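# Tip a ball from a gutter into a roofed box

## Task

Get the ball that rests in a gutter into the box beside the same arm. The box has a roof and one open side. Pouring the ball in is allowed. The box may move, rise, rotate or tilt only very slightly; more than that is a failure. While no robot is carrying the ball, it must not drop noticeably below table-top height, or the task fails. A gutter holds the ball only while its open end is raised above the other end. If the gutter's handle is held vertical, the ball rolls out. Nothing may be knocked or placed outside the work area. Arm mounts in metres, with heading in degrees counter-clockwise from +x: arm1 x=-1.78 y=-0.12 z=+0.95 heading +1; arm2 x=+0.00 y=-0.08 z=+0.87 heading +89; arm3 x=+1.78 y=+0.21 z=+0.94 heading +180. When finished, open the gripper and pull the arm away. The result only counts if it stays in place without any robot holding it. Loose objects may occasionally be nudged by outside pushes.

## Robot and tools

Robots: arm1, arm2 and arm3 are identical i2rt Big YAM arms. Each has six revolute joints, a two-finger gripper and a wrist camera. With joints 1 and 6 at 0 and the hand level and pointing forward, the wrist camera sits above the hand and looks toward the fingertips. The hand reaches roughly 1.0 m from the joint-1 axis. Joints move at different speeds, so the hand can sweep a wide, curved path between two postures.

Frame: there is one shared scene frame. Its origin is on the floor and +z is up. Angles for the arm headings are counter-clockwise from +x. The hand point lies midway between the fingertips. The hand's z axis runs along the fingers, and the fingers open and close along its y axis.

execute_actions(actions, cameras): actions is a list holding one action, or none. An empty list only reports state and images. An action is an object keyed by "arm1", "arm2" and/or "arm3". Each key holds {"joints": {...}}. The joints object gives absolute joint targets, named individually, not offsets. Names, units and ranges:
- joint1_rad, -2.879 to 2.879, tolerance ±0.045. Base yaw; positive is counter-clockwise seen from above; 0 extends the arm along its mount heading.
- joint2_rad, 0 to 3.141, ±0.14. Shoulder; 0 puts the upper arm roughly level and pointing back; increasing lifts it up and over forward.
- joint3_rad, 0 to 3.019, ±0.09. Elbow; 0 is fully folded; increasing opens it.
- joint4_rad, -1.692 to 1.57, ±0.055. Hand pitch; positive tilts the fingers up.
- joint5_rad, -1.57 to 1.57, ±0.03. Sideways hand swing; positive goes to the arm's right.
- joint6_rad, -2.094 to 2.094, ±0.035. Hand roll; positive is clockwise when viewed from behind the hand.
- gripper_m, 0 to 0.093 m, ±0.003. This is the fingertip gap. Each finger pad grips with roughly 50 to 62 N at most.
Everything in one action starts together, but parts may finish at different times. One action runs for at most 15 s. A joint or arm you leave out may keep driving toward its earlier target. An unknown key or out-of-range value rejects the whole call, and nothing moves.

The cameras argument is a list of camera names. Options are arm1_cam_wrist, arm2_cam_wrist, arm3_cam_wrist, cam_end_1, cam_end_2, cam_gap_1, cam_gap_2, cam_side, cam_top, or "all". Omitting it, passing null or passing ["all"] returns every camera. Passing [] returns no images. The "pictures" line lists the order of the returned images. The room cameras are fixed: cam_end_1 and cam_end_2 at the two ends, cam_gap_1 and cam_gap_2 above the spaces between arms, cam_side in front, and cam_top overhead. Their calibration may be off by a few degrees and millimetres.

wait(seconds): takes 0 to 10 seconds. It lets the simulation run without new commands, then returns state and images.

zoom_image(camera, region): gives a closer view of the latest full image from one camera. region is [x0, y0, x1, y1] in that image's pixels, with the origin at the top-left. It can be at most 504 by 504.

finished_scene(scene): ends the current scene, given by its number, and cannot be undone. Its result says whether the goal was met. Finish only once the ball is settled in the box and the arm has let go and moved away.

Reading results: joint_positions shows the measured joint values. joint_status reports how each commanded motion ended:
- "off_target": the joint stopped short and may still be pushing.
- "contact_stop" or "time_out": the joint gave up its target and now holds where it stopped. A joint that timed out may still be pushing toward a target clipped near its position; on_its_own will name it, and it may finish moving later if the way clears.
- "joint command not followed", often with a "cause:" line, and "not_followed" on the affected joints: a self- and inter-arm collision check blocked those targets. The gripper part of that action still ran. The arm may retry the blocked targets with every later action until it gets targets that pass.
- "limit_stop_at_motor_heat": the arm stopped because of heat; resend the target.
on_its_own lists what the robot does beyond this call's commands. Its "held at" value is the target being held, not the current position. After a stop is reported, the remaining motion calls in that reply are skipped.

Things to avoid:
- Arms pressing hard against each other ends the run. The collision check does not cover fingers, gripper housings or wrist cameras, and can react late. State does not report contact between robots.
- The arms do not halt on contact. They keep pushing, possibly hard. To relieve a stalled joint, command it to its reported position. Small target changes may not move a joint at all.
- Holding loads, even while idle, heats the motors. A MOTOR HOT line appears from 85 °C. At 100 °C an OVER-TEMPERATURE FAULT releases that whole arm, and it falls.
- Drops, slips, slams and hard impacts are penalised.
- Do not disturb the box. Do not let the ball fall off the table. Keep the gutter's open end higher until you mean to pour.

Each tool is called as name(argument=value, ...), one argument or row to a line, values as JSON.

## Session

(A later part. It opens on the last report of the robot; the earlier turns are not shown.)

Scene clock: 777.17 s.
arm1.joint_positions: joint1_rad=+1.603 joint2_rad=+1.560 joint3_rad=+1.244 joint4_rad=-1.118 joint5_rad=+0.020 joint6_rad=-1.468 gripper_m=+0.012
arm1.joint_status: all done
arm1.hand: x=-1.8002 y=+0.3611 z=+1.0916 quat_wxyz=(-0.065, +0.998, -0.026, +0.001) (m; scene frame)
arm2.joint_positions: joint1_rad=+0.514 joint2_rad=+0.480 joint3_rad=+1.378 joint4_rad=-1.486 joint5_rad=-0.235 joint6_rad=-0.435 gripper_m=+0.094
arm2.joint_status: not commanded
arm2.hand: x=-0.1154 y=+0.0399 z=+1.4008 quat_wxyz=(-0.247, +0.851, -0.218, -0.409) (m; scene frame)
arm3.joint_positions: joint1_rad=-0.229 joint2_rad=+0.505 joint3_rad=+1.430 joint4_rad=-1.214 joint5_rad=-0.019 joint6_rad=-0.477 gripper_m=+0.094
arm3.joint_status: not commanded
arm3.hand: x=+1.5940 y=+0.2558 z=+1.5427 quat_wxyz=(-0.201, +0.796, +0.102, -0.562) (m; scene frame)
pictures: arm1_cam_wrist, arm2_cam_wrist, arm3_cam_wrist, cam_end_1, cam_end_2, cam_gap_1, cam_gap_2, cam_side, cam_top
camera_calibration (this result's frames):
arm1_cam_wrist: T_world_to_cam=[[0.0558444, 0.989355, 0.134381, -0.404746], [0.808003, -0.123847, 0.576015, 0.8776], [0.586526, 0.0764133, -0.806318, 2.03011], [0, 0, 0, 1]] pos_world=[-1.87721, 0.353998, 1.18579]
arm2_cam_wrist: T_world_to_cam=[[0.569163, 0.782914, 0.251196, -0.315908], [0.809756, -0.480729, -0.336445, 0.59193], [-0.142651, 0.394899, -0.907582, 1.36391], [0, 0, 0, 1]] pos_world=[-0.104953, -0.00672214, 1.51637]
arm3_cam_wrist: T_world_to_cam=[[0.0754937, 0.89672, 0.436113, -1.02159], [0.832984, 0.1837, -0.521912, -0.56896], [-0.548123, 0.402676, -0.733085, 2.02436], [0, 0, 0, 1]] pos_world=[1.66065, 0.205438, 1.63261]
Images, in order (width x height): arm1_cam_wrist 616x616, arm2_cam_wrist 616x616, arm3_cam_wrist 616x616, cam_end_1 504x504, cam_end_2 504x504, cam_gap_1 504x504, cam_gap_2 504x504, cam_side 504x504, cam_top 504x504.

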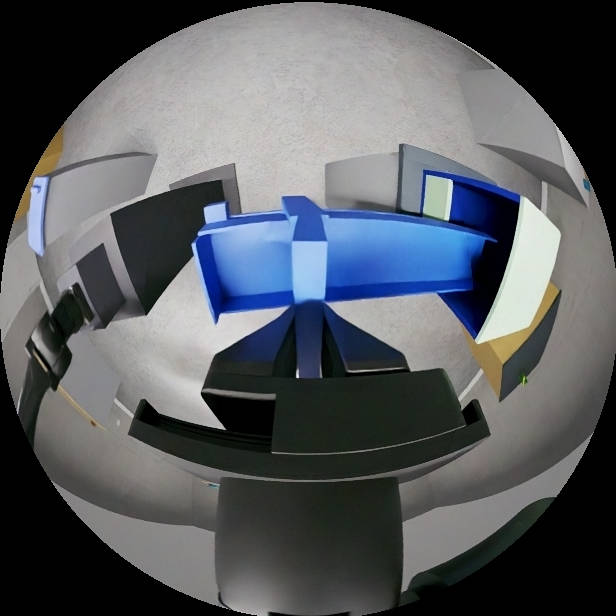

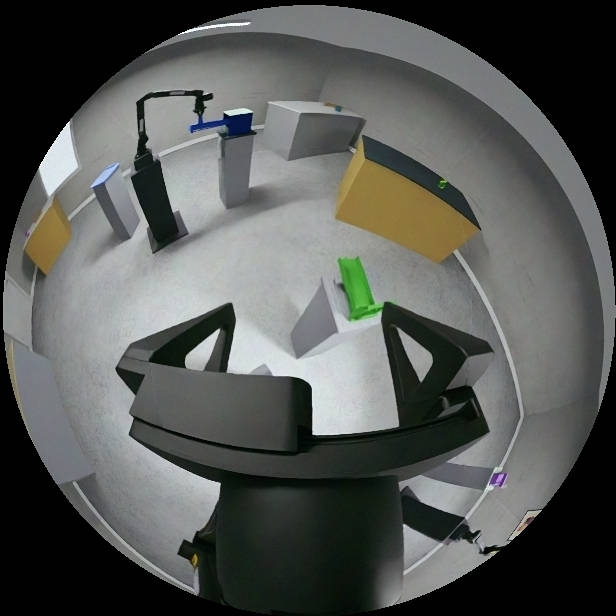

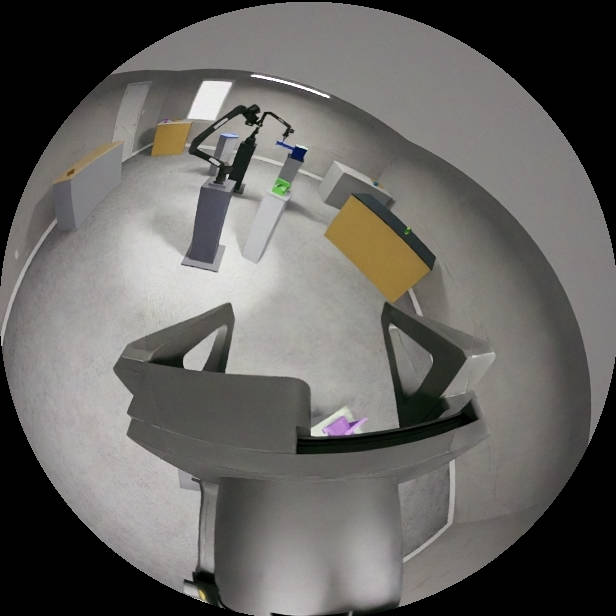

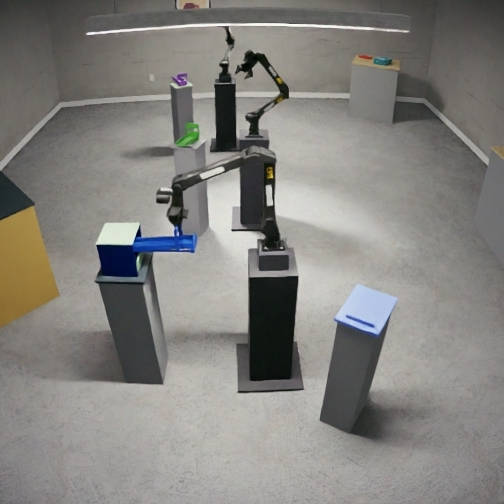

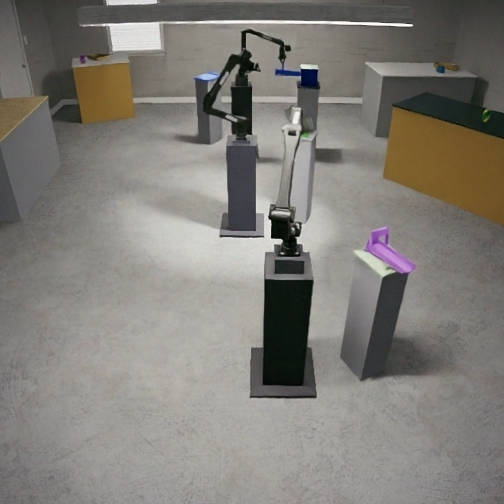

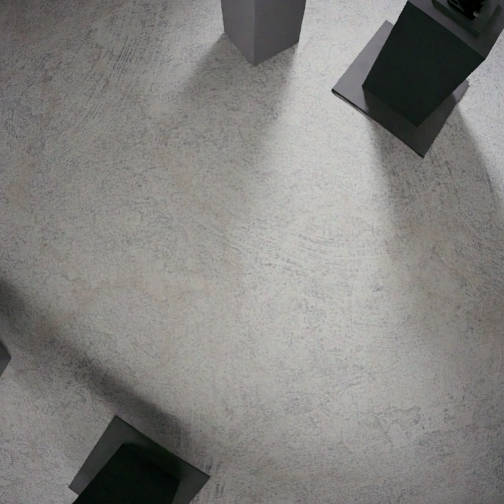

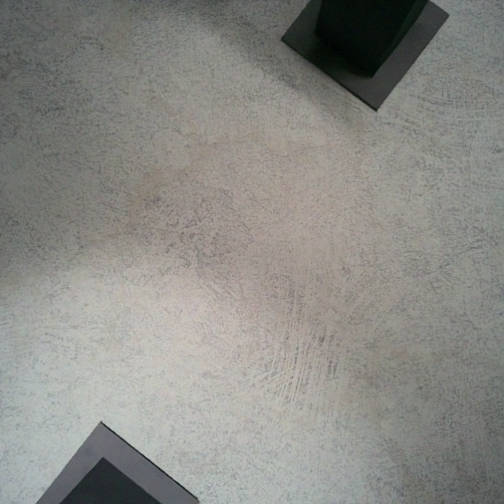

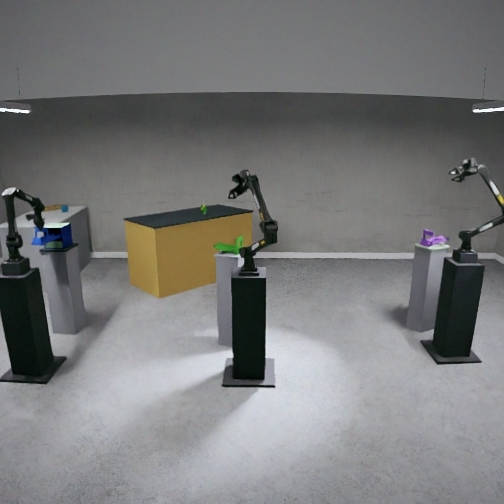

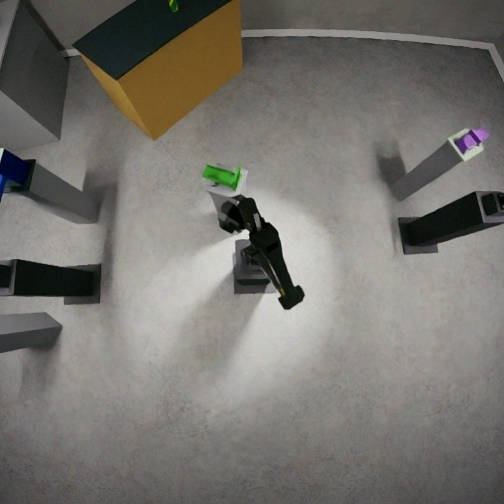

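zoom_image(
  camera="arm1_cam_wrist",
  region=[400, 130, 580, 360],
)

zoom_image(
  camera="cam_side",
  region=[0, 190, 100, 280],
)

Region (400, 130, 580, 360) of arm1_cam_wrist's 616x616 image, scaled by 2.191, with more detail than that image has; it fills the left 394 columns of this view, and the rest is white.

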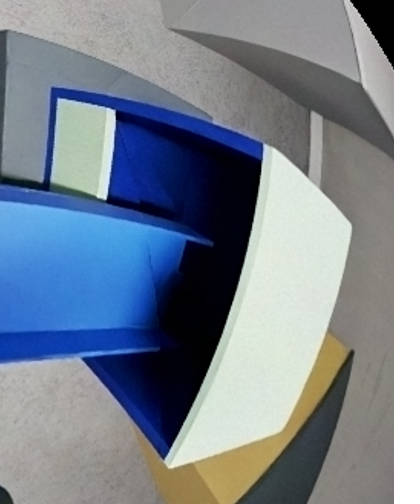

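Region (0, 190, 100, 280) of cam_side's 504x504 image, scaled by 5.040, with more detail than that image has; it fills the top 454 rows of this view, and the rest is white.

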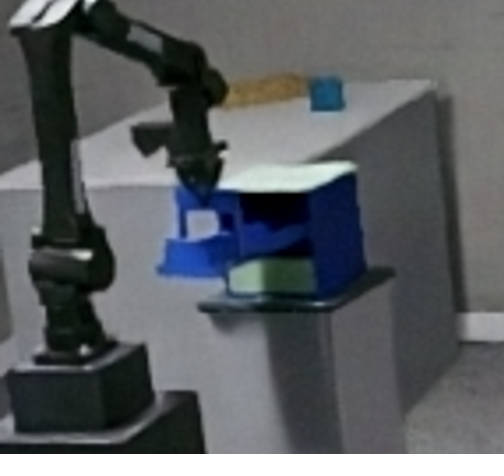

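execute_actions(
  actions=[
    {"arm1":{"joints":{"joint2_rad":1.503,"joint3_rad":1.21}}},
  ],
  cameras=["arm1_cam_wrist"],
)

Scene clock: 794.50 s.
arm1.joint_positions: joint1_rad=+1.603 joint2_rad=+1.540 joint3_rad=+1.201 joint4_rad=-1.121 joint5_rad=+0.020 joint6_rad=-1.468 gripper_m=+0.012
arm1.joint_status: all done
arm1.hand: x=-1.7994 y=+0.3442 z=+1.0840 quat_wxyz=(-0.052, +0.998, -0.026, +0.002) (m; scene frame)
arm2.joint_positions: joint1_rad=+0.514 joint2_rad=+0.480 joint3_rad=+1.378 joint4_rad=-1.486 joint5_rad=-0.235 joint6_rad=-0.435 gripper_m=+0.094
arm2.joint_status: not commanded
arm2.hand: x=-0.1154 y=+0.0399 z=+1.4008 quat_wxyz=(-0.247, +0.851, -0.218, -0.409) (m; scene frame)
arm3.joint_positions: joint1_rad=-0.229 joint2_rad=+0.505 joint3_rad=+1.430 joint4_rad=-1.214 joint5_rad=-0.019 joint6_rad=-0.477 gripper_m=+0.094
arm3.joint_status: not commanded
arm3.hand: x=+1.5940 y=+0.2558 z=+1.5427 quat_wxyz=(-0.201, +0.796, +0.102, -0.562) (m; scene frame)
pictures: arm1_cam_wrist
camera_calibration (this result's frames):
arm1_cam_wrist: T_world_to_cam=[[0.0554687, 0.992475, 0.109163, -0.361507], [0.807255, -0.108919, 0.580066, 0.86833], [0.587591, 0.0559472, -0.807222, 2.03476], [0, 0, 0, 1]] pos_world=[-1.87652, 0.339525, 1.17828]
Images, in order (width x height): arm1_cam_wrist 616x616.

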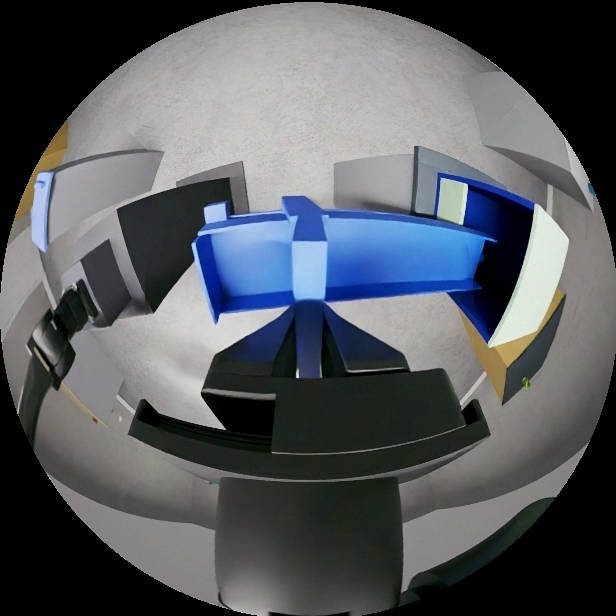

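execute_actions(
  actions=[
    {"arm1":{"joints":{"joint2_rad":1.44,"joint3_rad":1.205}}},
  ],
  cameras=["arm1_cam_wrist"],
)

Scene clock: 802.63 s.
arm1.joint_positions: joint1_rad=+1.603 joint2_rad=+1.461 joint3_rad=+1.194 joint4_rad=-1.121 joint5_rad=+0.020 joint6_rad=-1.468 gripper_m=+0.012
arm1.joint_status: all done
arm1.hand: x=-1.7989 y=+0.3400 z=+1.1162 quat_wxyz=(-0.088, +0.996, -0.026, -0.001) (m; scene frame)
arm2.joint_positions: joint1_rad=+0.514 joint2_rad=+0.480 joint3_rad=+1.378 joint4_rad=-1.486 joint5_rad=-0.235 joint6_rad=-0.435 gripper_m=+0.094
arm2.joint_status: not commanded
arm2.hand: x=-0.1154 y=+0.0399 z=+1.4008 quat_wxyz=(-0.247, +0.851, -0.218, -0.409) (m; scene frame)
arm3.joint_positions: joint1_rad=-0.229 joint2_rad=+0.505 joint3_rad=+1.430 joint4_rad=-1.214 joint5_rad=-0.019 joint6_rad=-0.477 gripper_m=+0.094
arm3.joint_status: not commanded
arm3.hand: x=+1.5940 y=+0.2558 z=+1.5427 quat_wxyz=(-0.201, +0.796, +0.102, -0.562) (m; scene frame)
pictures: arm1_cam_wrist
camera_calibration (this result's frames):
arm1_cam_wrist: T_world_to_cam=[[0.0566128, 0.982025, 0.180062, -0.434368], [0.809342, -0.150744, 0.567664, 0.880656], [0.584603, 0.113595, -0.803328, 2.03132], [0, 0, 0, 1]] pos_world=[-1.87568, 0.328566, 1.21011]
Images, in order (width x height): arm1_cam_wrist 616x616.

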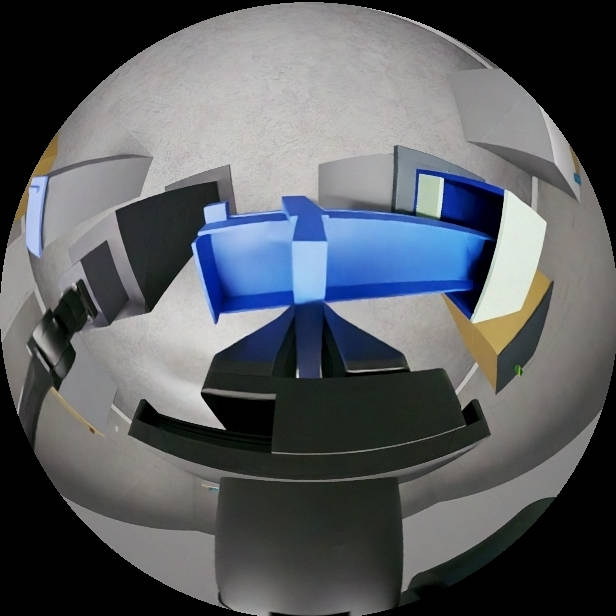

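execute_actions(
  actions=[
    {"arm1":{"joints":{"joint3_rad":1.15}}},
  ],
  cameras=[],
)

Scene clock: 812.67 s.
arm1.joint_positions: joint1_rad=+1.603 joint2_rad=+1.461 joint3_rad=+1.135 joint4_rad=-1.123 joint5_rad=+0.020 joint6_rad=-1.468 gripper_m=+0.012
arm1.joint_status: all done
arm1.hand: x=-1.7980 y=+0.3188 z=+1.0927 quat_wxyz=(-0.058, +0.998, -0.026, +0.001) (m; scene frame)
arm2.joint_positions: joint1_rad=+0.514 joint2_rad=+0.480 joint3_rad=+1.378 joint4_rad=-1.486 joint5_rad=-0.235 joint6_rad=-0.435 gripper_m=+0.094
arm2.joint_status: not commanded
arm2.hand: x=-0.1154 y=+0.0399 z=+1.4008 quat_wxyz=(-0.247, +0.851, -0.218, -0.409) (m; scene frame)
arm3.joint_positions: joint1_rad=-0.229 joint2_rad=+0.505 joint3_rad=+1.430 joint4_rad=-1.214 joint5_rad=-0.019 joint6_rad=-0.477 gripper_m=+0.094
arm3.joint_status: not commanded
arm3.hand: x=+1.5940 y=+0.2558 z=+1.5427 quat_wxyz=(-0.201, +0.796, +0.102, -0.562) (m; scene frame)
pictures: none
No camera images: the call's "cameras" was empty. Leave "cameras" out to get every camera's image.

execute_actions(
  actions=[
    {"arm1":{"joints":{"joint2_rad":1.385,"joint3_rad":1.122}}},
  ],
  cameras=["arm1_cam_wrist"],
)

Scene clock: 819.90 s.
arm1.joint_positions: joint1_rad=+1.603 joint2_rad=+1.414 joint3_rad=+1.111 joint4_rad=-1.123 joint5_rad=+0.020 joint6_rad=-1.468 gripper_m=+0.012
arm1.joint_status: all done
arm1.hand: x=-1.7974 y=+0.3090 z=+1.1025 quat_wxyz=(-0.070, +0.997, -0.026, +0.000) (m; scene frame)
arm2.joint_positions: joint1_rad=+0.514 joint2_rad=+0.480 joint3_rad=+1.378 joint4_rad=-1.486 joint5_rad=-0.235 joint6_rad=-0.435 gripper_m=+0.094
arm2.joint_status: not commanded
arm2.hand: x=-0.1154 y=+0.0399 z=+1.4008 quat_wxyz=(-0.247, +0.851, -0.218, -0.409) (m; scene frame)
arm3.joint_positions: joint1_rad=-0.229 joint2_rad=+0.505 joint3_rad=+1.430 joint4_rad=-1.214 joint5_rad=-0.019 joint6_rad=-0.477 gripper_m=+0.094
arm3.joint_status: not commanded
arm3.hand: x=+1.5940 y=+0.2558 z=+1.5427 quat_wxyz=(-0.201, +0.796, +0.102, -0.562) (m; scene frame)
pictures: arm1_cam_wrist
camera_calibration (this result's frames):
arm1_cam_wrist: T_world_to_cam=[[0.055987, 0.988081, 0.143394, -0.364121], [0.808269, -0.129168, 0.574471, 0.866404], [0.586146, 0.083738, -0.805866, 2.0378], [0, 0, 0, 1]] pos_world=[-1.87435, 0.301051, 1.19668]
Images, in order (width x height): arm1_cam_wrist 616x616.

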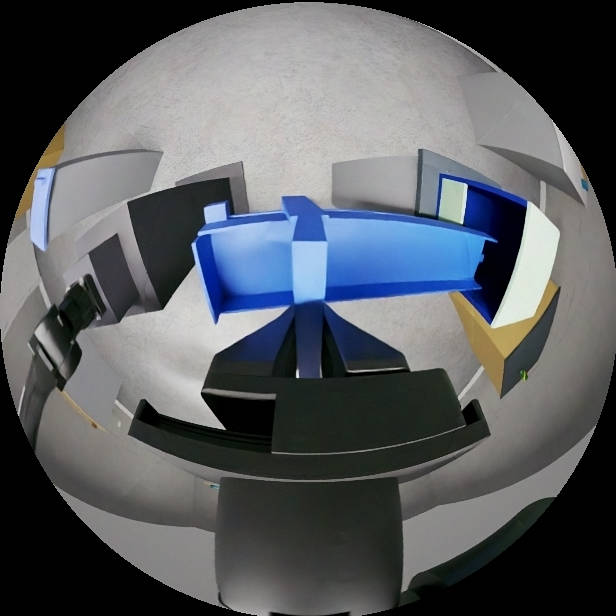

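execute_actions(
  actions=[
    {"arm1":{"joints":{"joint2_rad":1.345,"joint3_rad":1.07}}},
  ],
  cameras=["arm1_cam_wrist"],
)

Scene clock: 827.43 s.
arm1.joint_positions: joint1_rad=+1.603 joint2_rad=+1.377 joint3_rad=+1.060 joint4_rad=-1.123 joint5_rad=+0.020 joint6_rad=-1.468 gripper_m=+0.012
arm1.joint_status: all done
arm1.hand: x=-1.7965 y=+0.2897 z=+1.0971 quat_wxyz=(-0.063, +0.998, -0.026, +0.001) (m; scene frame)
arm2.joint_positions: joint1_rad=+0.514 joint2_rad=+0.480 joint3_rad=+1.378 joint4_rad=-1.486 joint5_rad=-0.235 joint6_rad=-0.435 gripper_m=+0.094
arm2.joint_status: not commanded
arm2.hand: x=-0.1154 y=+0.0399 z=+1.4008 quat_wxyz=(-0.247, +0.851, -0.218, -0.409) (m; scene frame)
arm3.joint_positions: joint1_rad=-0.229 joint2_rad=+0.505 joint3_rad=+1.430 joint4_rad=-1.214 joint5_rad=-0.019 joint6_rad=-0.477 gripper_m=+0.094
arm3.joint_status: not commanded
arm3.hand: x=+1.5940 y=+0.2558 z=+1.5427 quat_wxyz=(-0.201, +0.796, +0.102, -0.562) (m; scene frame)
pictures: arm1_cam_wrist
camera_calibration (this result's frames):
arm1_cam_wrist: T_world_to_cam=[[0.0557689, 0.990011, 0.129495, -0.329997], [0.807858, -0.120958, 0.576831, 0.860557], [0.586732, 0.0724442, -0.806534, 2.03951], [0, 0, 0, 1]] pos_world=[-1.87345, 0.283042, 1.19127]
Images, in order (width x height): arm1_cam_wrist 616x616.

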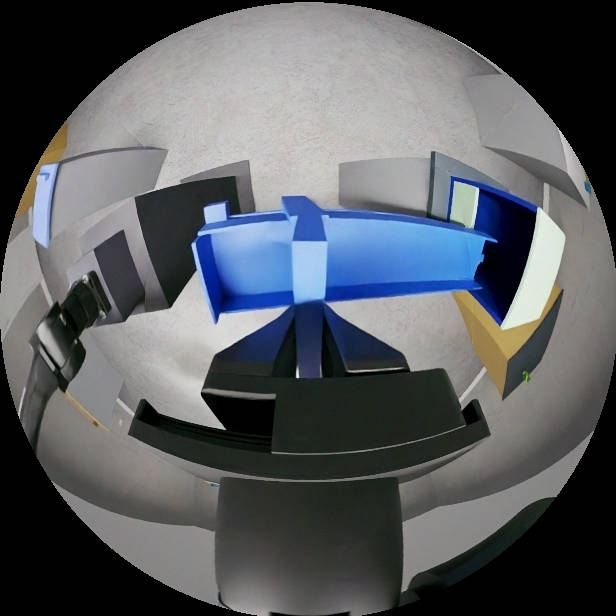

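execute_actions(
  actions=[
    {"arm1":{"joints":{"joint2_rad":1.25,"joint3_rad":0.97}}},
  ],
  cameras=["arm1_cam_wrist","cam_side","cam_end_1"],
)

Scene clock: 832.40 s.
arm1.joint_positions: joint1_rad=+1.603 joint2_rad=+1.271 joint3_rad=+0.958 joint4_rad=-1.125 joint5_rad=+0.020 joint6_rad=-1.468 gripper_m=+0.012
arm1.joint_status: all done
arm1.hand: x=-1.7944 y=+0.2503 z=+1.0961 quat_wxyz=(-0.064, +0.998, -0.026, +0.001) (m; scene frame)
arm2.joint_positions: joint1_rad=+0.514 joint2_rad=+0.480 joint3_rad=+1.378 joint4_rad=-1.486 joint5_rad=-0.235 joint6_rad=-0.435 gripper_m=+0.094
arm2.joint_status: not commanded
arm2.hand: x=-0.1154 y=+0.0399 z=+1.4008 quat_wxyz=(-0.247, +0.851, -0.218, -0.409) (m; scene frame)
arm3.joint_positions: joint1_rad=-0.229 joint2_rad=+0.505 joint3_rad=+1.430 joint4_rad=-1.214 joint5_rad=-0.019 joint6_rad=-0.477 gripper_m=+0.094
arm3.joint_status: not commanded
arm3.hand: x=+1.5940 y=+0.2558 z=+1.5427 quat_wxyz=(-0.201, +0.796, +0.102, -0.562) (m; scene frame)
pictures: arm1_cam_wrist, cam_end_1, cam_side
camera_calibration (this result's frames):
arm1_cam_wrist: T_world_to_cam=[[0.0558036, 0.989711, 0.131751, -0.293277], [0.807925, -0.122292, 0.576456, 0.855544], [0.586637, 0.0742762, -0.806437, 2.03964], [0, 0, 0, 1]] pos_world=[-1.87138, 0.243388, 1.1903]
Images, in order (width x height): arm1_cam_wrist 616x616, cam_end_1 504x504, cam_side 504x504.

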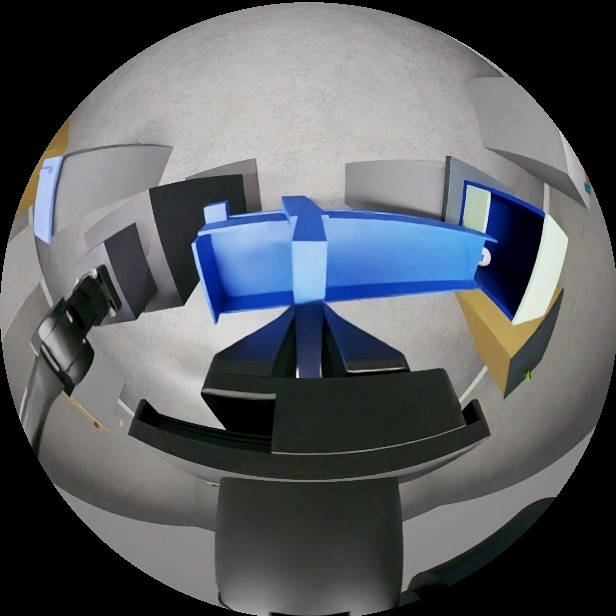

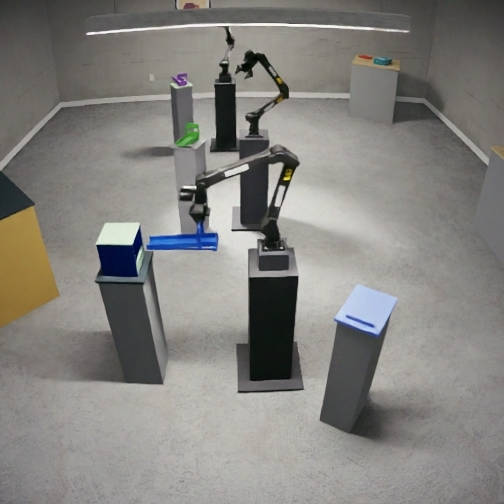

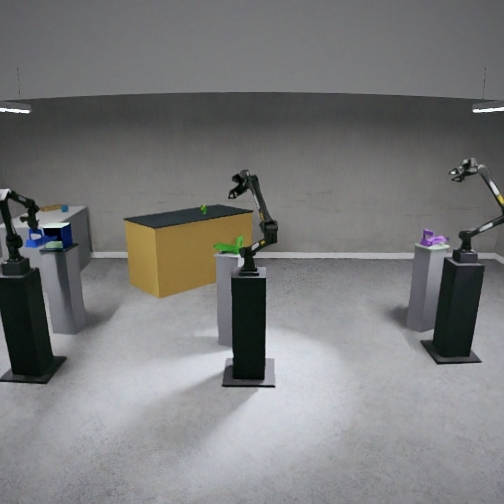

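zoom_image(
  camera="arm1_cam_wrist",
  region=[430, 150, 590, 340],
)

Region (430, 150, 590, 340) of arm1_cam_wrist's 616x616 image, scaled by 2.653, with more detail than that image has; it fills the left 424 columns of this view, and the rest is white.

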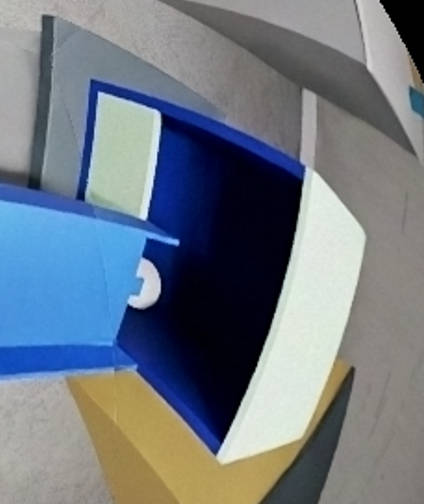

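execute_actions(
  actions=[
    {"arm1":{"joints":{"joint2_rad":1.15,"joint3_rad":1.02,"joint6_rad":-0.01,"joint5_rad":0.2}}},
  ],
  cameras=["cam_end_1"],
)

Scene clock: 858.43 s.
arm1.joint_positions: joint1_rad=+1.603 joint2_rad=+1.160 joint3_rad=+0.964 joint4_rad=-1.125 joint5_rad=+0.195 joint6_rad=-0.025 gripper_m=+0.012
arm1.joint_status: all done
arm1.hand: x=-1.7639 y=+0.2486 z=+1.1399 quat_wxyz=(-0.151, +0.717, -0.680, -0.022) (m; scene frame)
arm2.joint_positions: joint1_rad=+0.514 joint2_rad=+0.480 joint3_rad=+1.378 joint4_rad=-1.486 joint5_rad=-0.235 joint6_rad=-0.435 gripper_m=+0.094
arm2.joint_status: not commanded
arm2.hand: x=-0.1154 y=+0.0399 z=+1.4008 quat_wxyz=(-0.247, +0.851, -0.218, -0.409) (m; scene frame)
arm3.joint_positions: joint1_rad=-0.229 joint2_rad=+0.505 joint3_rad=+1.430 joint4_rad=-1.214 joint5_rad=-0.019 joint6_rad=-0.477 gripper_m=+0.094
arm3.joint_status: not commanded
arm3.hand: x=+1.5940 y=+0.2558 z=+1.5427 quat_wxyz=(-0.201, +0.796, +0.102, -0.562) (m; scene frame)
pictures: cam_end_1
Images, in order (width x height): cam_end_1 504x504.

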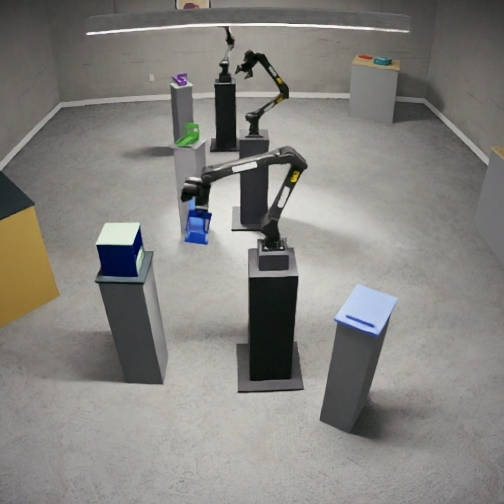

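execute_actions(
  actions=[
    {"arm1":{"joints":{"joint1_rad":-2.164,"joint2_rad":1.45,"joint3_rad":1.585,"joint4_rad":-1.125,"joint5_rad":0.197,"joint6_rad":0.012}}},
  ],
  cameras=["cam_end_1","arm1_cam_wrist"],
)

Scene clock: 880.57 s.
arm1.joint_positions: joint1_rad=-2.171 joint2_rad=+1.474 joint3_rad=+1.545 joint4_rad=-1.124 joint5_rad=+0.195 joint6_rad=+0.001 gripper_m=+0.011
arm1.joint_status: all done
arm1.hand: x=-2.1092 y=-0.5642 z=+1.2828 quat_wxyz=(-0.039, -0.857, -0.434, +0.274) (m; scene frame)
arm2.joint_positions: joint1_rad=+0.514 joint2_rad=+0.480 joint3_rad=+1.378 joint4_rad=-1.486 joint5_rad=-0.235 joint6_rad=-0.435 gripper_m=+0.094
arm2.joint_status: not commanded
arm2.hand: x=-0.1154 y=+0.0399 z=+1.4008 quat_wxyz=(-0.247, +0.851, -0.218, -0.409) (m; scene frame)
arm3.joint_positions: joint1_rad=-0.229 joint2_rad=+0.505 joint3_rad=+1.430 joint4_rad=-1.214 joint5_rad=-0.019 joint6_rad=-0.477 gripper_m=+0.094
arm3.joint_status: not commanded
arm3.hand: x=+1.5940 y=+0.2558 z=+1.5427 quat_wxyz=(-0.201, +0.796, +0.102, -0.562) (m; scene frame)
pictures: arm1_cam_wrist, cam_end_1
camera_calibration (this result's frames):
arm1_cam_wrist: T_world_to_cam=[[-0.762578, 0.623612, 0.171994, -1.47853], [0.642151, 0.761881, 0.0847241, 1.6826], [-0.0782043, 0.175055, -0.981448, 1.31442], [0, 0, 0, 1]] pos_world=[-2.10519, -0.590007, 1.40177]
Images, in order (width x height): arm1_cam_wrist 616x616, cam_end_1 504x504.

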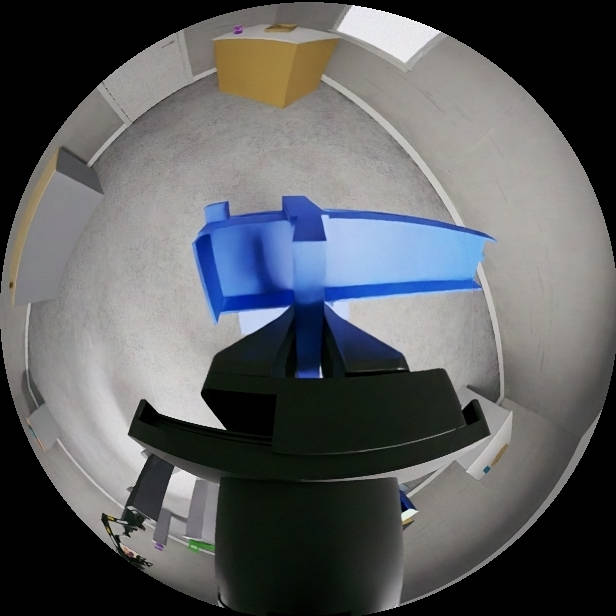

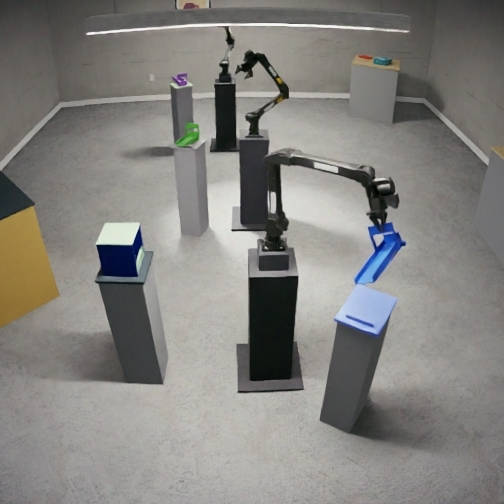

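execute_actions(
  actions=[
    {"arm1":{"joints":{"joint1_rad":-2.15,"joint2_rad":1.88,"joint3_rad":1.549,"joint4_rad":-1.125,"joint5_rad":0.197,"joint6_rad":0.002}}},
  ],
  cameras=["cam_end_1","arm1_cam_wrist"],
)

Scene clock: 887.50 s.
arm1.joint_positions: joint1_rad=-2.155 joint2_rad=+1.918 joint3_rad=+1.516 joint4_rad=-1.124 joint5_rad=+0.192 joint6_rad=+0.001 gripper_m=+0.011
arm1.joint_status: all done
arm1.hand: x=-2.1158 y=-0.5910 z=+1.0247 quat_wxyz=(+0.072, -0.873, -0.477, +0.071) (m; scene frame)
arm2.joint_positions: joint1_rad=+0.514 joint2_rad=+0.480 joint3_rad=+1.378 joint4_rad=-1.486 joint5_rad=-0.235 joint6_rad=-0.435 gripper_m=+0.094
arm2.joint_status: not commanded
arm2.hand: x=-0.1154 y=+0.0399 z=+1.4008 quat_wxyz=(-0.247, +0.851, -0.218, -0.409) (m; scene frame)
arm3.joint_positions: joint1_rad=-0.229 joint2_rad=+0.505 joint3_rad=+1.430 joint4_rad=-1.214 joint5_rad=-0.019 joint6_rad=-0.477 gripper_m=+0.094
arm3.joint_status: not commanded
arm3.hand: x=+1.5940 y=+0.2558 z=+1.5427 quat_wxyz=(-0.201, +0.796, +0.102, -0.562) (m; scene frame)
pictures: arm1_cam_wrist, cam_end_1
camera_calibration (this result's frames):
arm1_cam_wrist: T_world_to_cam=[[-0.820272, 0.536522, 0.198235, -1.62292], [0.550964, 0.648099, 0.525745, 1.01706], [0.153597, 0.540474, -0.827222, 1.61365], [0, 0, 0, 1]] pos_world=[-2.13945, -0.660562, 1.12186]
Images, in order (width x height): arm1_cam_wrist 616x616, cam_end_1 504x504.

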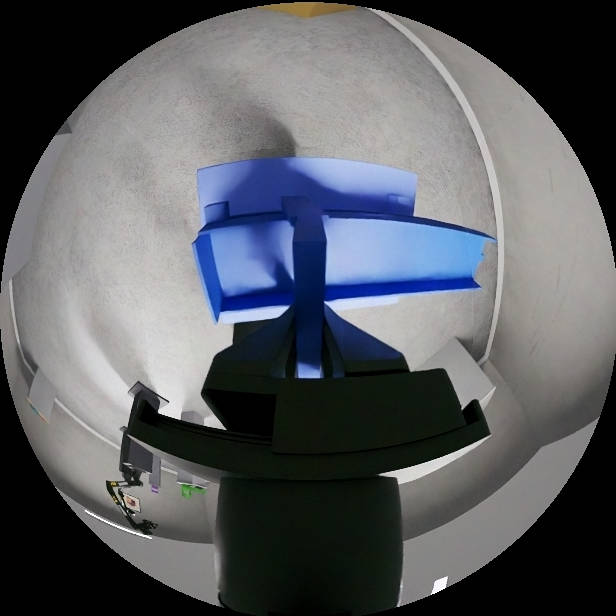

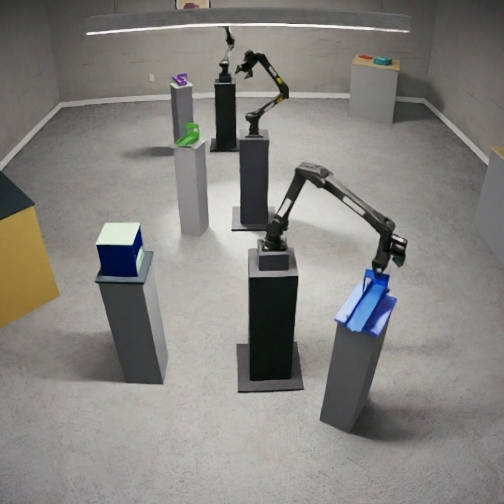

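execute_actions(
  actions=[
    {"arm1":{"joints":{"joint2_rad":1.93}}},
  ],
  cameras=["cam_end_1","arm1_cam_wrist"],
)

Scene clock: 895.00 s.
arm1.joint_positions: joint1_rad=-2.155 joint2_rad=+1.918 joint3_rad=+1.516 joint4_rad=-1.124 joint5_rad=+0.192 joint6_rad=+0.001 gripper_m=+0.011
arm1.joint_status: all done
arm1.hand: x=-2.1158 y=-0.5910 z=+1.0247 quat_wxyz=(+0.072, -0.873, -0.477, +0.071) (m; scene frame)
arm2.joint_positions: joint1_rad=+0.514 joint2_rad=+0.480 joint3_rad=+1.378 joint4_rad=-1.486 joint5_rad=-0.235 joint6_rad=-0.435 gripper_m=+0.094
arm2.joint_status: not commanded
arm2.hand: x=-0.1154 y=+0.0399 z=+1.4008 quat_wxyz=(-0.247, +0.851, -0.218, -0.409) (m; scene frame)
arm3.joint_positions: joint1_rad=-0.229 joint2_rad=+0.505 joint3_rad=+1.430 joint4_rad=-1.214 joint5_rad=-0.019 joint6_rad=-0.477 gripper_m=+0.094
arm3.joint_status: not commanded
arm3.hand: x=+1.5940 y=+0.2558 z=+1.5427 quat_wxyz=(-0.201, +0.796, +0.102, -0.562) (m; scene frame)
pictures: arm1_cam_wrist, cam_end_1
camera_calibration (this result's frames):
arm1_cam_wrist: T_world_to_cam=[[-0.820272, 0.536522, 0.198235, -1.62292], [0.550964, 0.648099, 0.525745, 1.01706], [0.153597, 0.540474, -0.827222, 1.61365], [0, 0, 0, 1]] pos_world=[-2.13945, -0.660562, 1.12186]
Images, in order (width x height): arm1_cam_wrist 616x616, cam_end_1 504x504.

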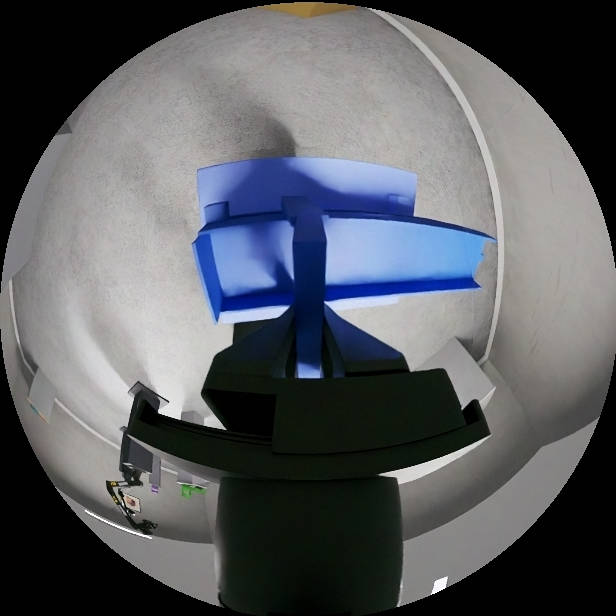

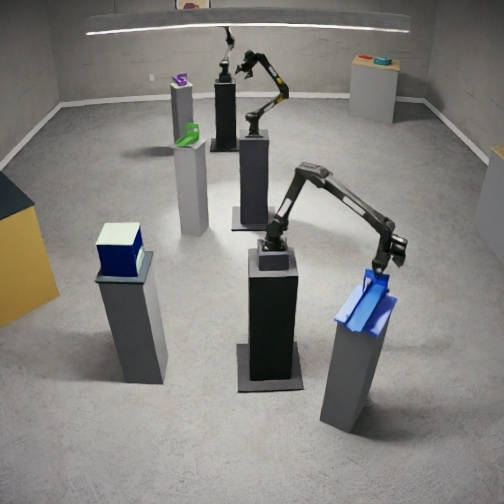

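execute_actions(
  actions=[
    {"arm1":{"joints":{"joint2_rad":1.975}}},
  ],
  cameras=["cam_end_1","arm1_cam_wrist"],
)

Scene clock: 909.70 s.
arm1.joint_positions: joint1_rad=-2.155 joint2_rad=+1.968 joint3_rad=+1.516 joint4_rad=-1.124 joint5_rad=+0.192 joint6_rad=+0.001 gripper_m=+0.011
arm1.joint_status: all done
arm1.hand: x=-2.1141 y=-0.5881 z=+0.9970 quat_wxyz=(+0.084, -0.872, -0.480, +0.049) (m; scene frame)
arm2.joint_positions: joint1_rad=+0.514 joint2_rad=+0.480 joint3_rad=+1.378 joint4_rad=-1.486 joint5_rad=-0.235 joint6_rad=-0.435 gripper_m=+0.094
arm2.joint_status: not commanded
arm2.hand: x=-0.1154 y=+0.0399 z=+1.4008 quat_wxyz=(-0.247, +0.851, -0.218, -0.409) (m; scene frame)
arm3.joint_positions: joint1_rad=-0.229 joint2_rad=+0.505 joint3_rad=+1.430 joint4_rad=-1.214 joint5_rad=-0.019 joint6_rad=-0.477 gripper_m=+0.094
arm3.joint_status: not commanded
arm3.hand: x=+1.5940 y=+0.2558 z=+1.5427 quat_wxyz=(-0.201, +0.796, +0.102, -0.562) (m; scene frame)
pictures: arm1_cam_wrist, cam_end_1
camera_calibration (this result's frames):
arm1_cam_wrist: T_world_to_cam=[[-0.825487, 0.528267, 0.198758, -1.63397], [0.536475, 0.624922, 0.567158, 0.943247], [0.175402, 0.57481, -0.799267, 1.62734], [0, 0, 0, 1]] pos_world=[-2.14029, -0.661695, 1.09048]
Images, in order (width x height): arm1_cam_wrist 616x616, cam_end_1 504x504.

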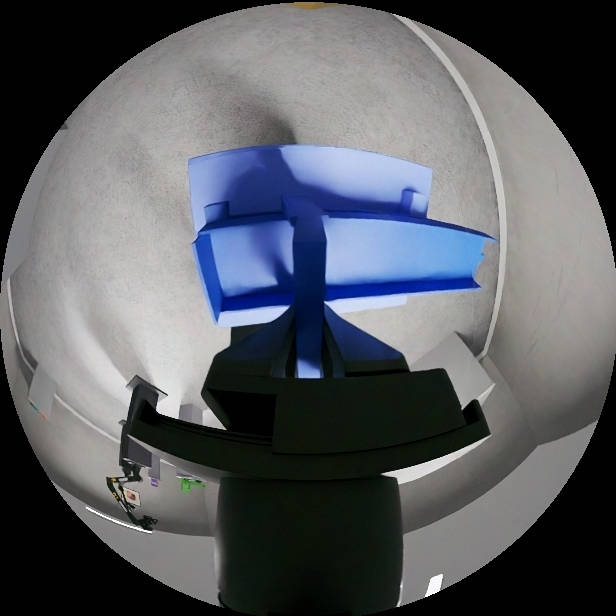

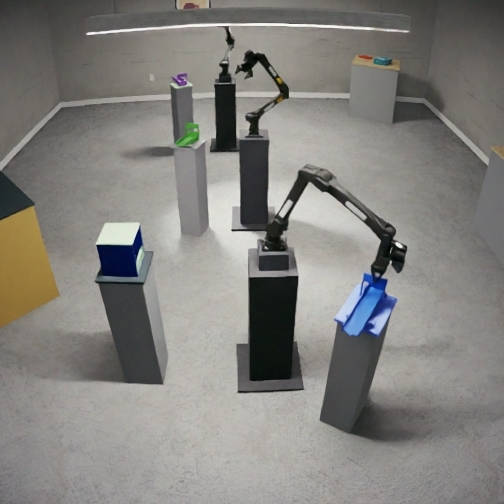

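execute_actions(
  actions=[
    {"arm1":{"joints":{"joint2_rad":1.992}}},
  ],
  cameras=["arm1_cam_wrist"],
)

Scene clock: 914.60 s.
arm1.joint_positions: joint1_rad=-2.155 joint2_rad=+1.972 joint3_rad=+1.516 joint4_rad=-1.124 joint5_rad=+0.192 joint6_rad=+0.001 gripper_m=+0.011
arm1.joint_status: all done
arm1.hand: x=-2.1139 y=-0.5878 z=+0.9947 quat_wxyz=(+0.085, -0.872, -0.480, +0.048) (m; scene frame)
arm2.joint_positions: joint1_rad=+0.514 joint2_rad=+0.480 joint3_rad=+1.378 joint4_rad=-1.486 joint5_rad=-0.235 joint6_rad=-0.435 gripper_m=+0.094
arm2.joint_status: not commanded
arm2.hand: x=-0.1154 y=+0.0399 z=+1.4008 quat_wxyz=(-0.247, +0.851, -0.218, -0.409) (m; scene frame)
arm3.joint_positions: joint1_rad=-0.229 joint2_rad=+0.505 joint3_rad=+1.430 joint4_rad=-1.214 joint5_rad=-0.019 joint6_rad=-0.477 gripper_m=+0.094
arm3.joint_status: not commanded
arm3.hand: x=+1.5940 y=+0.2558 z=+1.5427 quat_wxyz=(-0.201, +0.796, +0.102, -0.562) (m; scene frame)
pictures: arm1_cam_wrist
camera_calibration (this result's frames):
arm1_cam_wrist: T_world_to_cam=[[-0.825926, 0.527573, 0.19878, -1.63487], [0.535208, 0.622897, 0.570572, 0.937016], [0.177199, 0.577639, -0.796828, 1.62832], [0, 0, 0, 1]] pos_world=[-2.14032, -0.66173, 1.08784]
Images, in order (width x height): arm1_cam_wrist 616x616.

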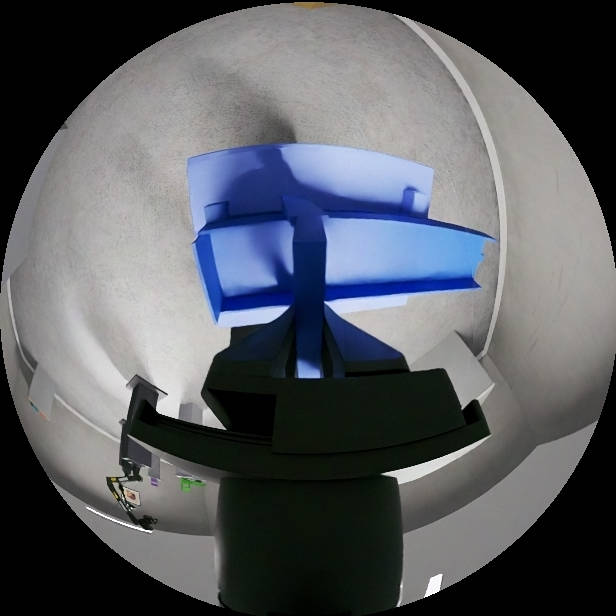

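execute_actions(
  actions=[
    {"arm1":{"joints":{"joint2_rad":1.975,"gripper_m":0.06}}},
  ],
  cameras=["arm1_cam_wrist","cam_end_1"],
)

Scene clock: 927.10 s.
arm1.joint_positions: joint1_rad=-2.155 joint2_rad=+1.972 joint3_rad=+1.516 joint4_rad=-1.124 joint5_rad=+0.195 joint6_rad=+0.001 gripper_m=+0.060
arm1.joint_status: all done
arm1.hand: x=-2.1142 y=-0.5876 z=+0.9947 quat_wxyz=(+0.086, -0.872, -0.480, +0.048) (m; scene frame)
arm2.joint_positions: joint1_rad=+0.514 joint2_rad=+0.480 joint3_rad=+1.378 joint4_rad=-1.486 joint5_rad=-0.235 joint6_rad=-0.435 gripper_m=+0.094
arm2.joint_status: not commanded
arm2.hand: x=-0.1154 y=+0.0399 z=+1.4008 quat_wxyz=(-0.247, +0.851, -0.218, -0.409) (m; scene frame)
arm3.joint_positions: joint1_rad=-0.229 joint2_rad=+0.505 joint3_rad=+1.430 joint4_rad=-1.214 joint5_rad=-0.019 joint6_rad=-0.477 gripper_m=+0.094
arm3.joint_status: not commanded
arm3.hand: x=+1.5940 y=+0.2558 z=+1.5427 quat_wxyz=(-0.201, +0.796, +0.102, -0.562) (m; scene frame)
pictures: arm1_cam_wrist, cam_end_1
camera_calibration (this result's frames):
arm1_cam_wrist: T_world_to_cam=[[-0.825538, 0.52733, 0.201023, -1.63682], [0.536313, 0.622198, 0.570297, 0.939218], [0.175659, 0.578612, -0.796462, 1.62527], [0, 0, 0, 1]] pos_world=[-2.14047, -0.661638, 1.08788]
Images, in order (width x height): arm1_cam_wrist 616x616, cam_end_1 504x504.

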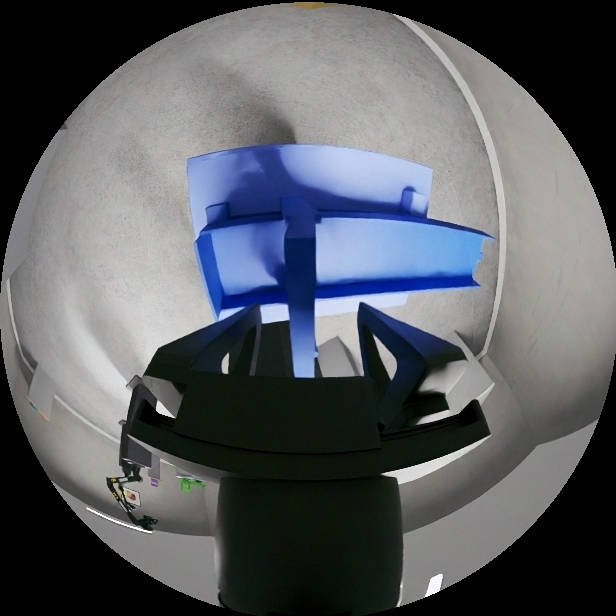

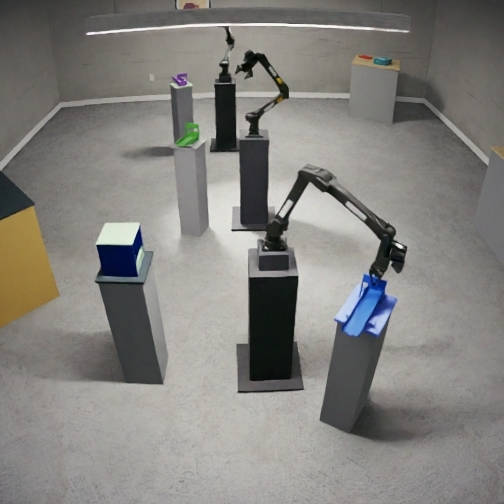

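execute_actions(
  actions=[
    {"arm1":{"joints":{"joint2_rad":1.55}}},
  ],
  cameras=["cam_end_1"],
)

execute_actions(
  actions=[
    {"arm1":{"joints":{"joint2_rad":1.0,"joint3_rad":1.4,"joint4_rad":-1.3,"gripper_m":0.09}}},
  ],
  cameras=["cam_end_1","cam_side","arm1_cam_wrist"],
)

Scene clock: 937.67 s.
arm1.joint_positions: joint1_rad=-2.155 joint2_rad=+1.531 joint3_rad=+1.533 joint4_rad=-1.124 joint5_rad=+0.195 joint6_rad=+0.001 gripper_m=+0.060
arm1.joint_status: all done
arm1.hand: x=-2.1064 y=-0.5765 z=+1.2467 quat_wxyz=(-0.025, -0.859, -0.448, +0.245) (m; scene frame)
arm2.joint_positions: joint1_rad=+0.514 joint2_rad=+0.480 joint3_rad=+1.378 joint4_rad=-1.486 joint5_rad=-0.235 joint6_rad=-0.435 gripper_m=+0.094
arm2.joint_status: not commanded
arm2.hand: x=-0.1154 y=+0.0399 z=+1.4008 quat_wxyz=(-0.247, +0.851, -0.218, -0.409) (m; scene frame)
arm3.joint_positions: joint1_rad=-0.229 joint2_rad=+0.505 joint3_rad=+1.430 joint4_rad=-1.214 joint5_rad=-0.019 joint6_rad=-0.477 gripper_m=+0.094
arm3.joint_status: not commanded
arm3.hand: x=+1.5940 y=+0.2558 z=+1.5427 quat_wxyz=(-0.201, +0.796, +0.102, -0.562) (m; scene frame)
pictures: cam_end_1
Images, in order (width x height): cam_end_1 504x504.

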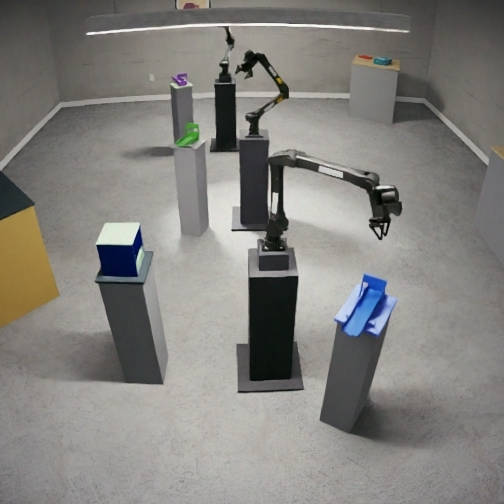

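Scene clock: 939.13 s.
arm1.joint_positions: joint1_rad=-2.155 joint2_rad=+0.993 joint3_rad=+1.381 joint4_rad=-1.291 joint5_rad=+0.195 joint6_rad=+0.001 gripper_m=+0.090
arm1.joint_status: all done
arm1.hand: x=-2.0057 y=-0.4179 z=+1.3898 quat_wxyz=(-0.078, -0.838, -0.425, +0.335) (m; scene frame)
arm2.joint_positions: joint1_rad=+0.514 joint2_rad=+0.480 joint3_rad=+1.378 joint4_rad=-1.486 joint5_rad=-0.235 joint6_rad=-0.435 gripper_m=+0.094
arm2.joint_status: not commanded
arm2.hand: x=-0.1154 y=+0.0399 z=+1.4008 quat_wxyz=(-0.247, +0.851, -0.218, -0.409) (m; scene frame)
arm3.joint_positions: joint1_rad=-0.229 joint2_rad=+0.505 joint3_rad=+1.430 joint4_rad=-1.214 joint5_rad=-0.019 joint6_rad=-0.477 gripper_m=+0.094
arm3.joint_status: not commanded
arm3.hand: x=+1.5940 y=+0.2558 z=+1.5427 quat_wxyz=(-0.201, +0.796, +0.102, -0.562) (m; scene frame)
pictures: arm1_cam_wrist, cam_end_1, cam_side
camera_calibration (this result's frames):
arm1_cam_wrist: T_world_to_cam=[[-0.759648, 0.63159, 0.155015, -1.47641], [0.630194, 0.773766, -0.0643579, 1.68382], [-0.160593, 0.0488, -0.985814, 1.19003], [0, 0, 0, 1]] pos_world=[-1.99158, -0.428469, 1.51038]
Images, in order (width x height): arm1_cam_wrist 616x616, cam_end_1 504x504, cam_side 504x504.

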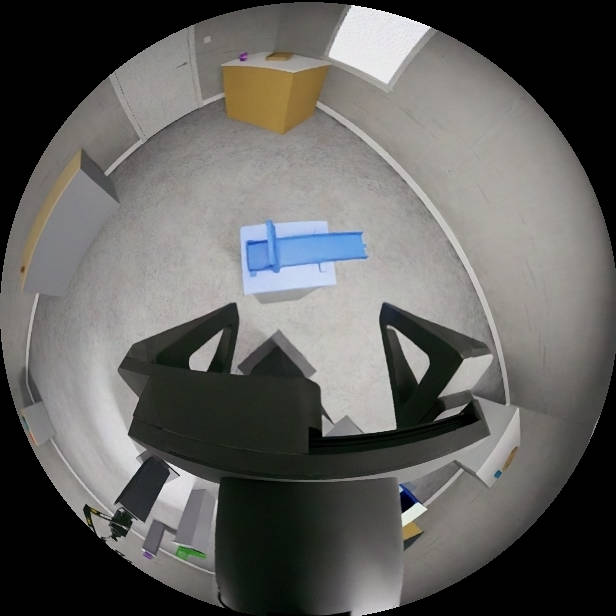

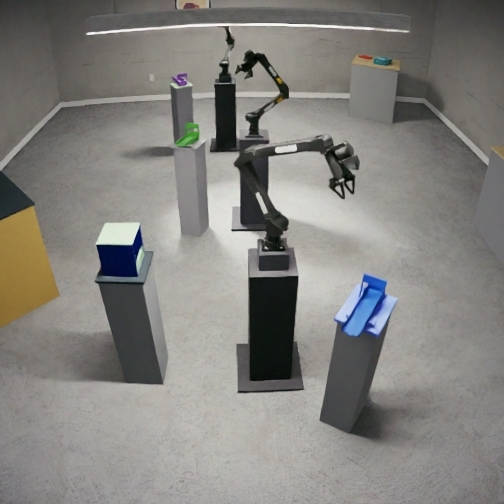

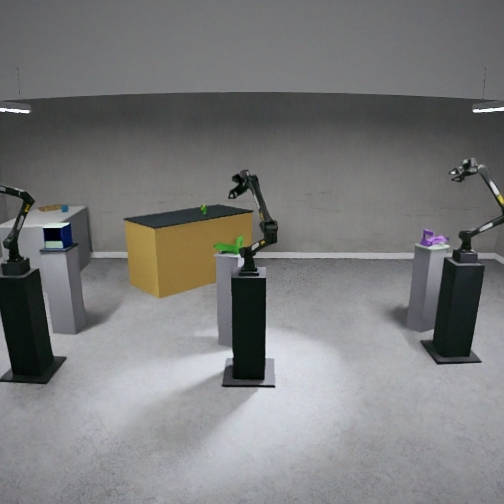

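zoom_image(
  camera="cam_side",
  region=[20, 200, 110, 280],
)

Region (20, 200, 110, 280) of cam_side's 504x504 image, scaled by 5.600, with more detail than that image has.

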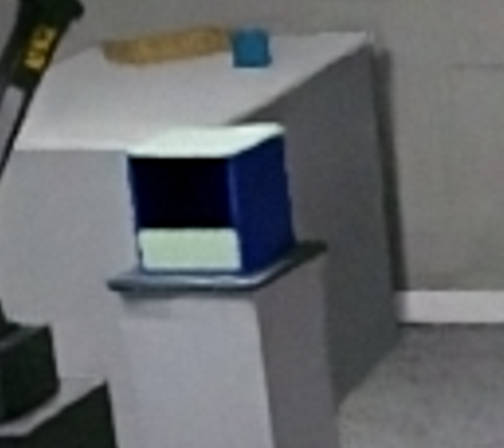

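finished_scene(
  scene=2,
)

The scene is finished: the task was done.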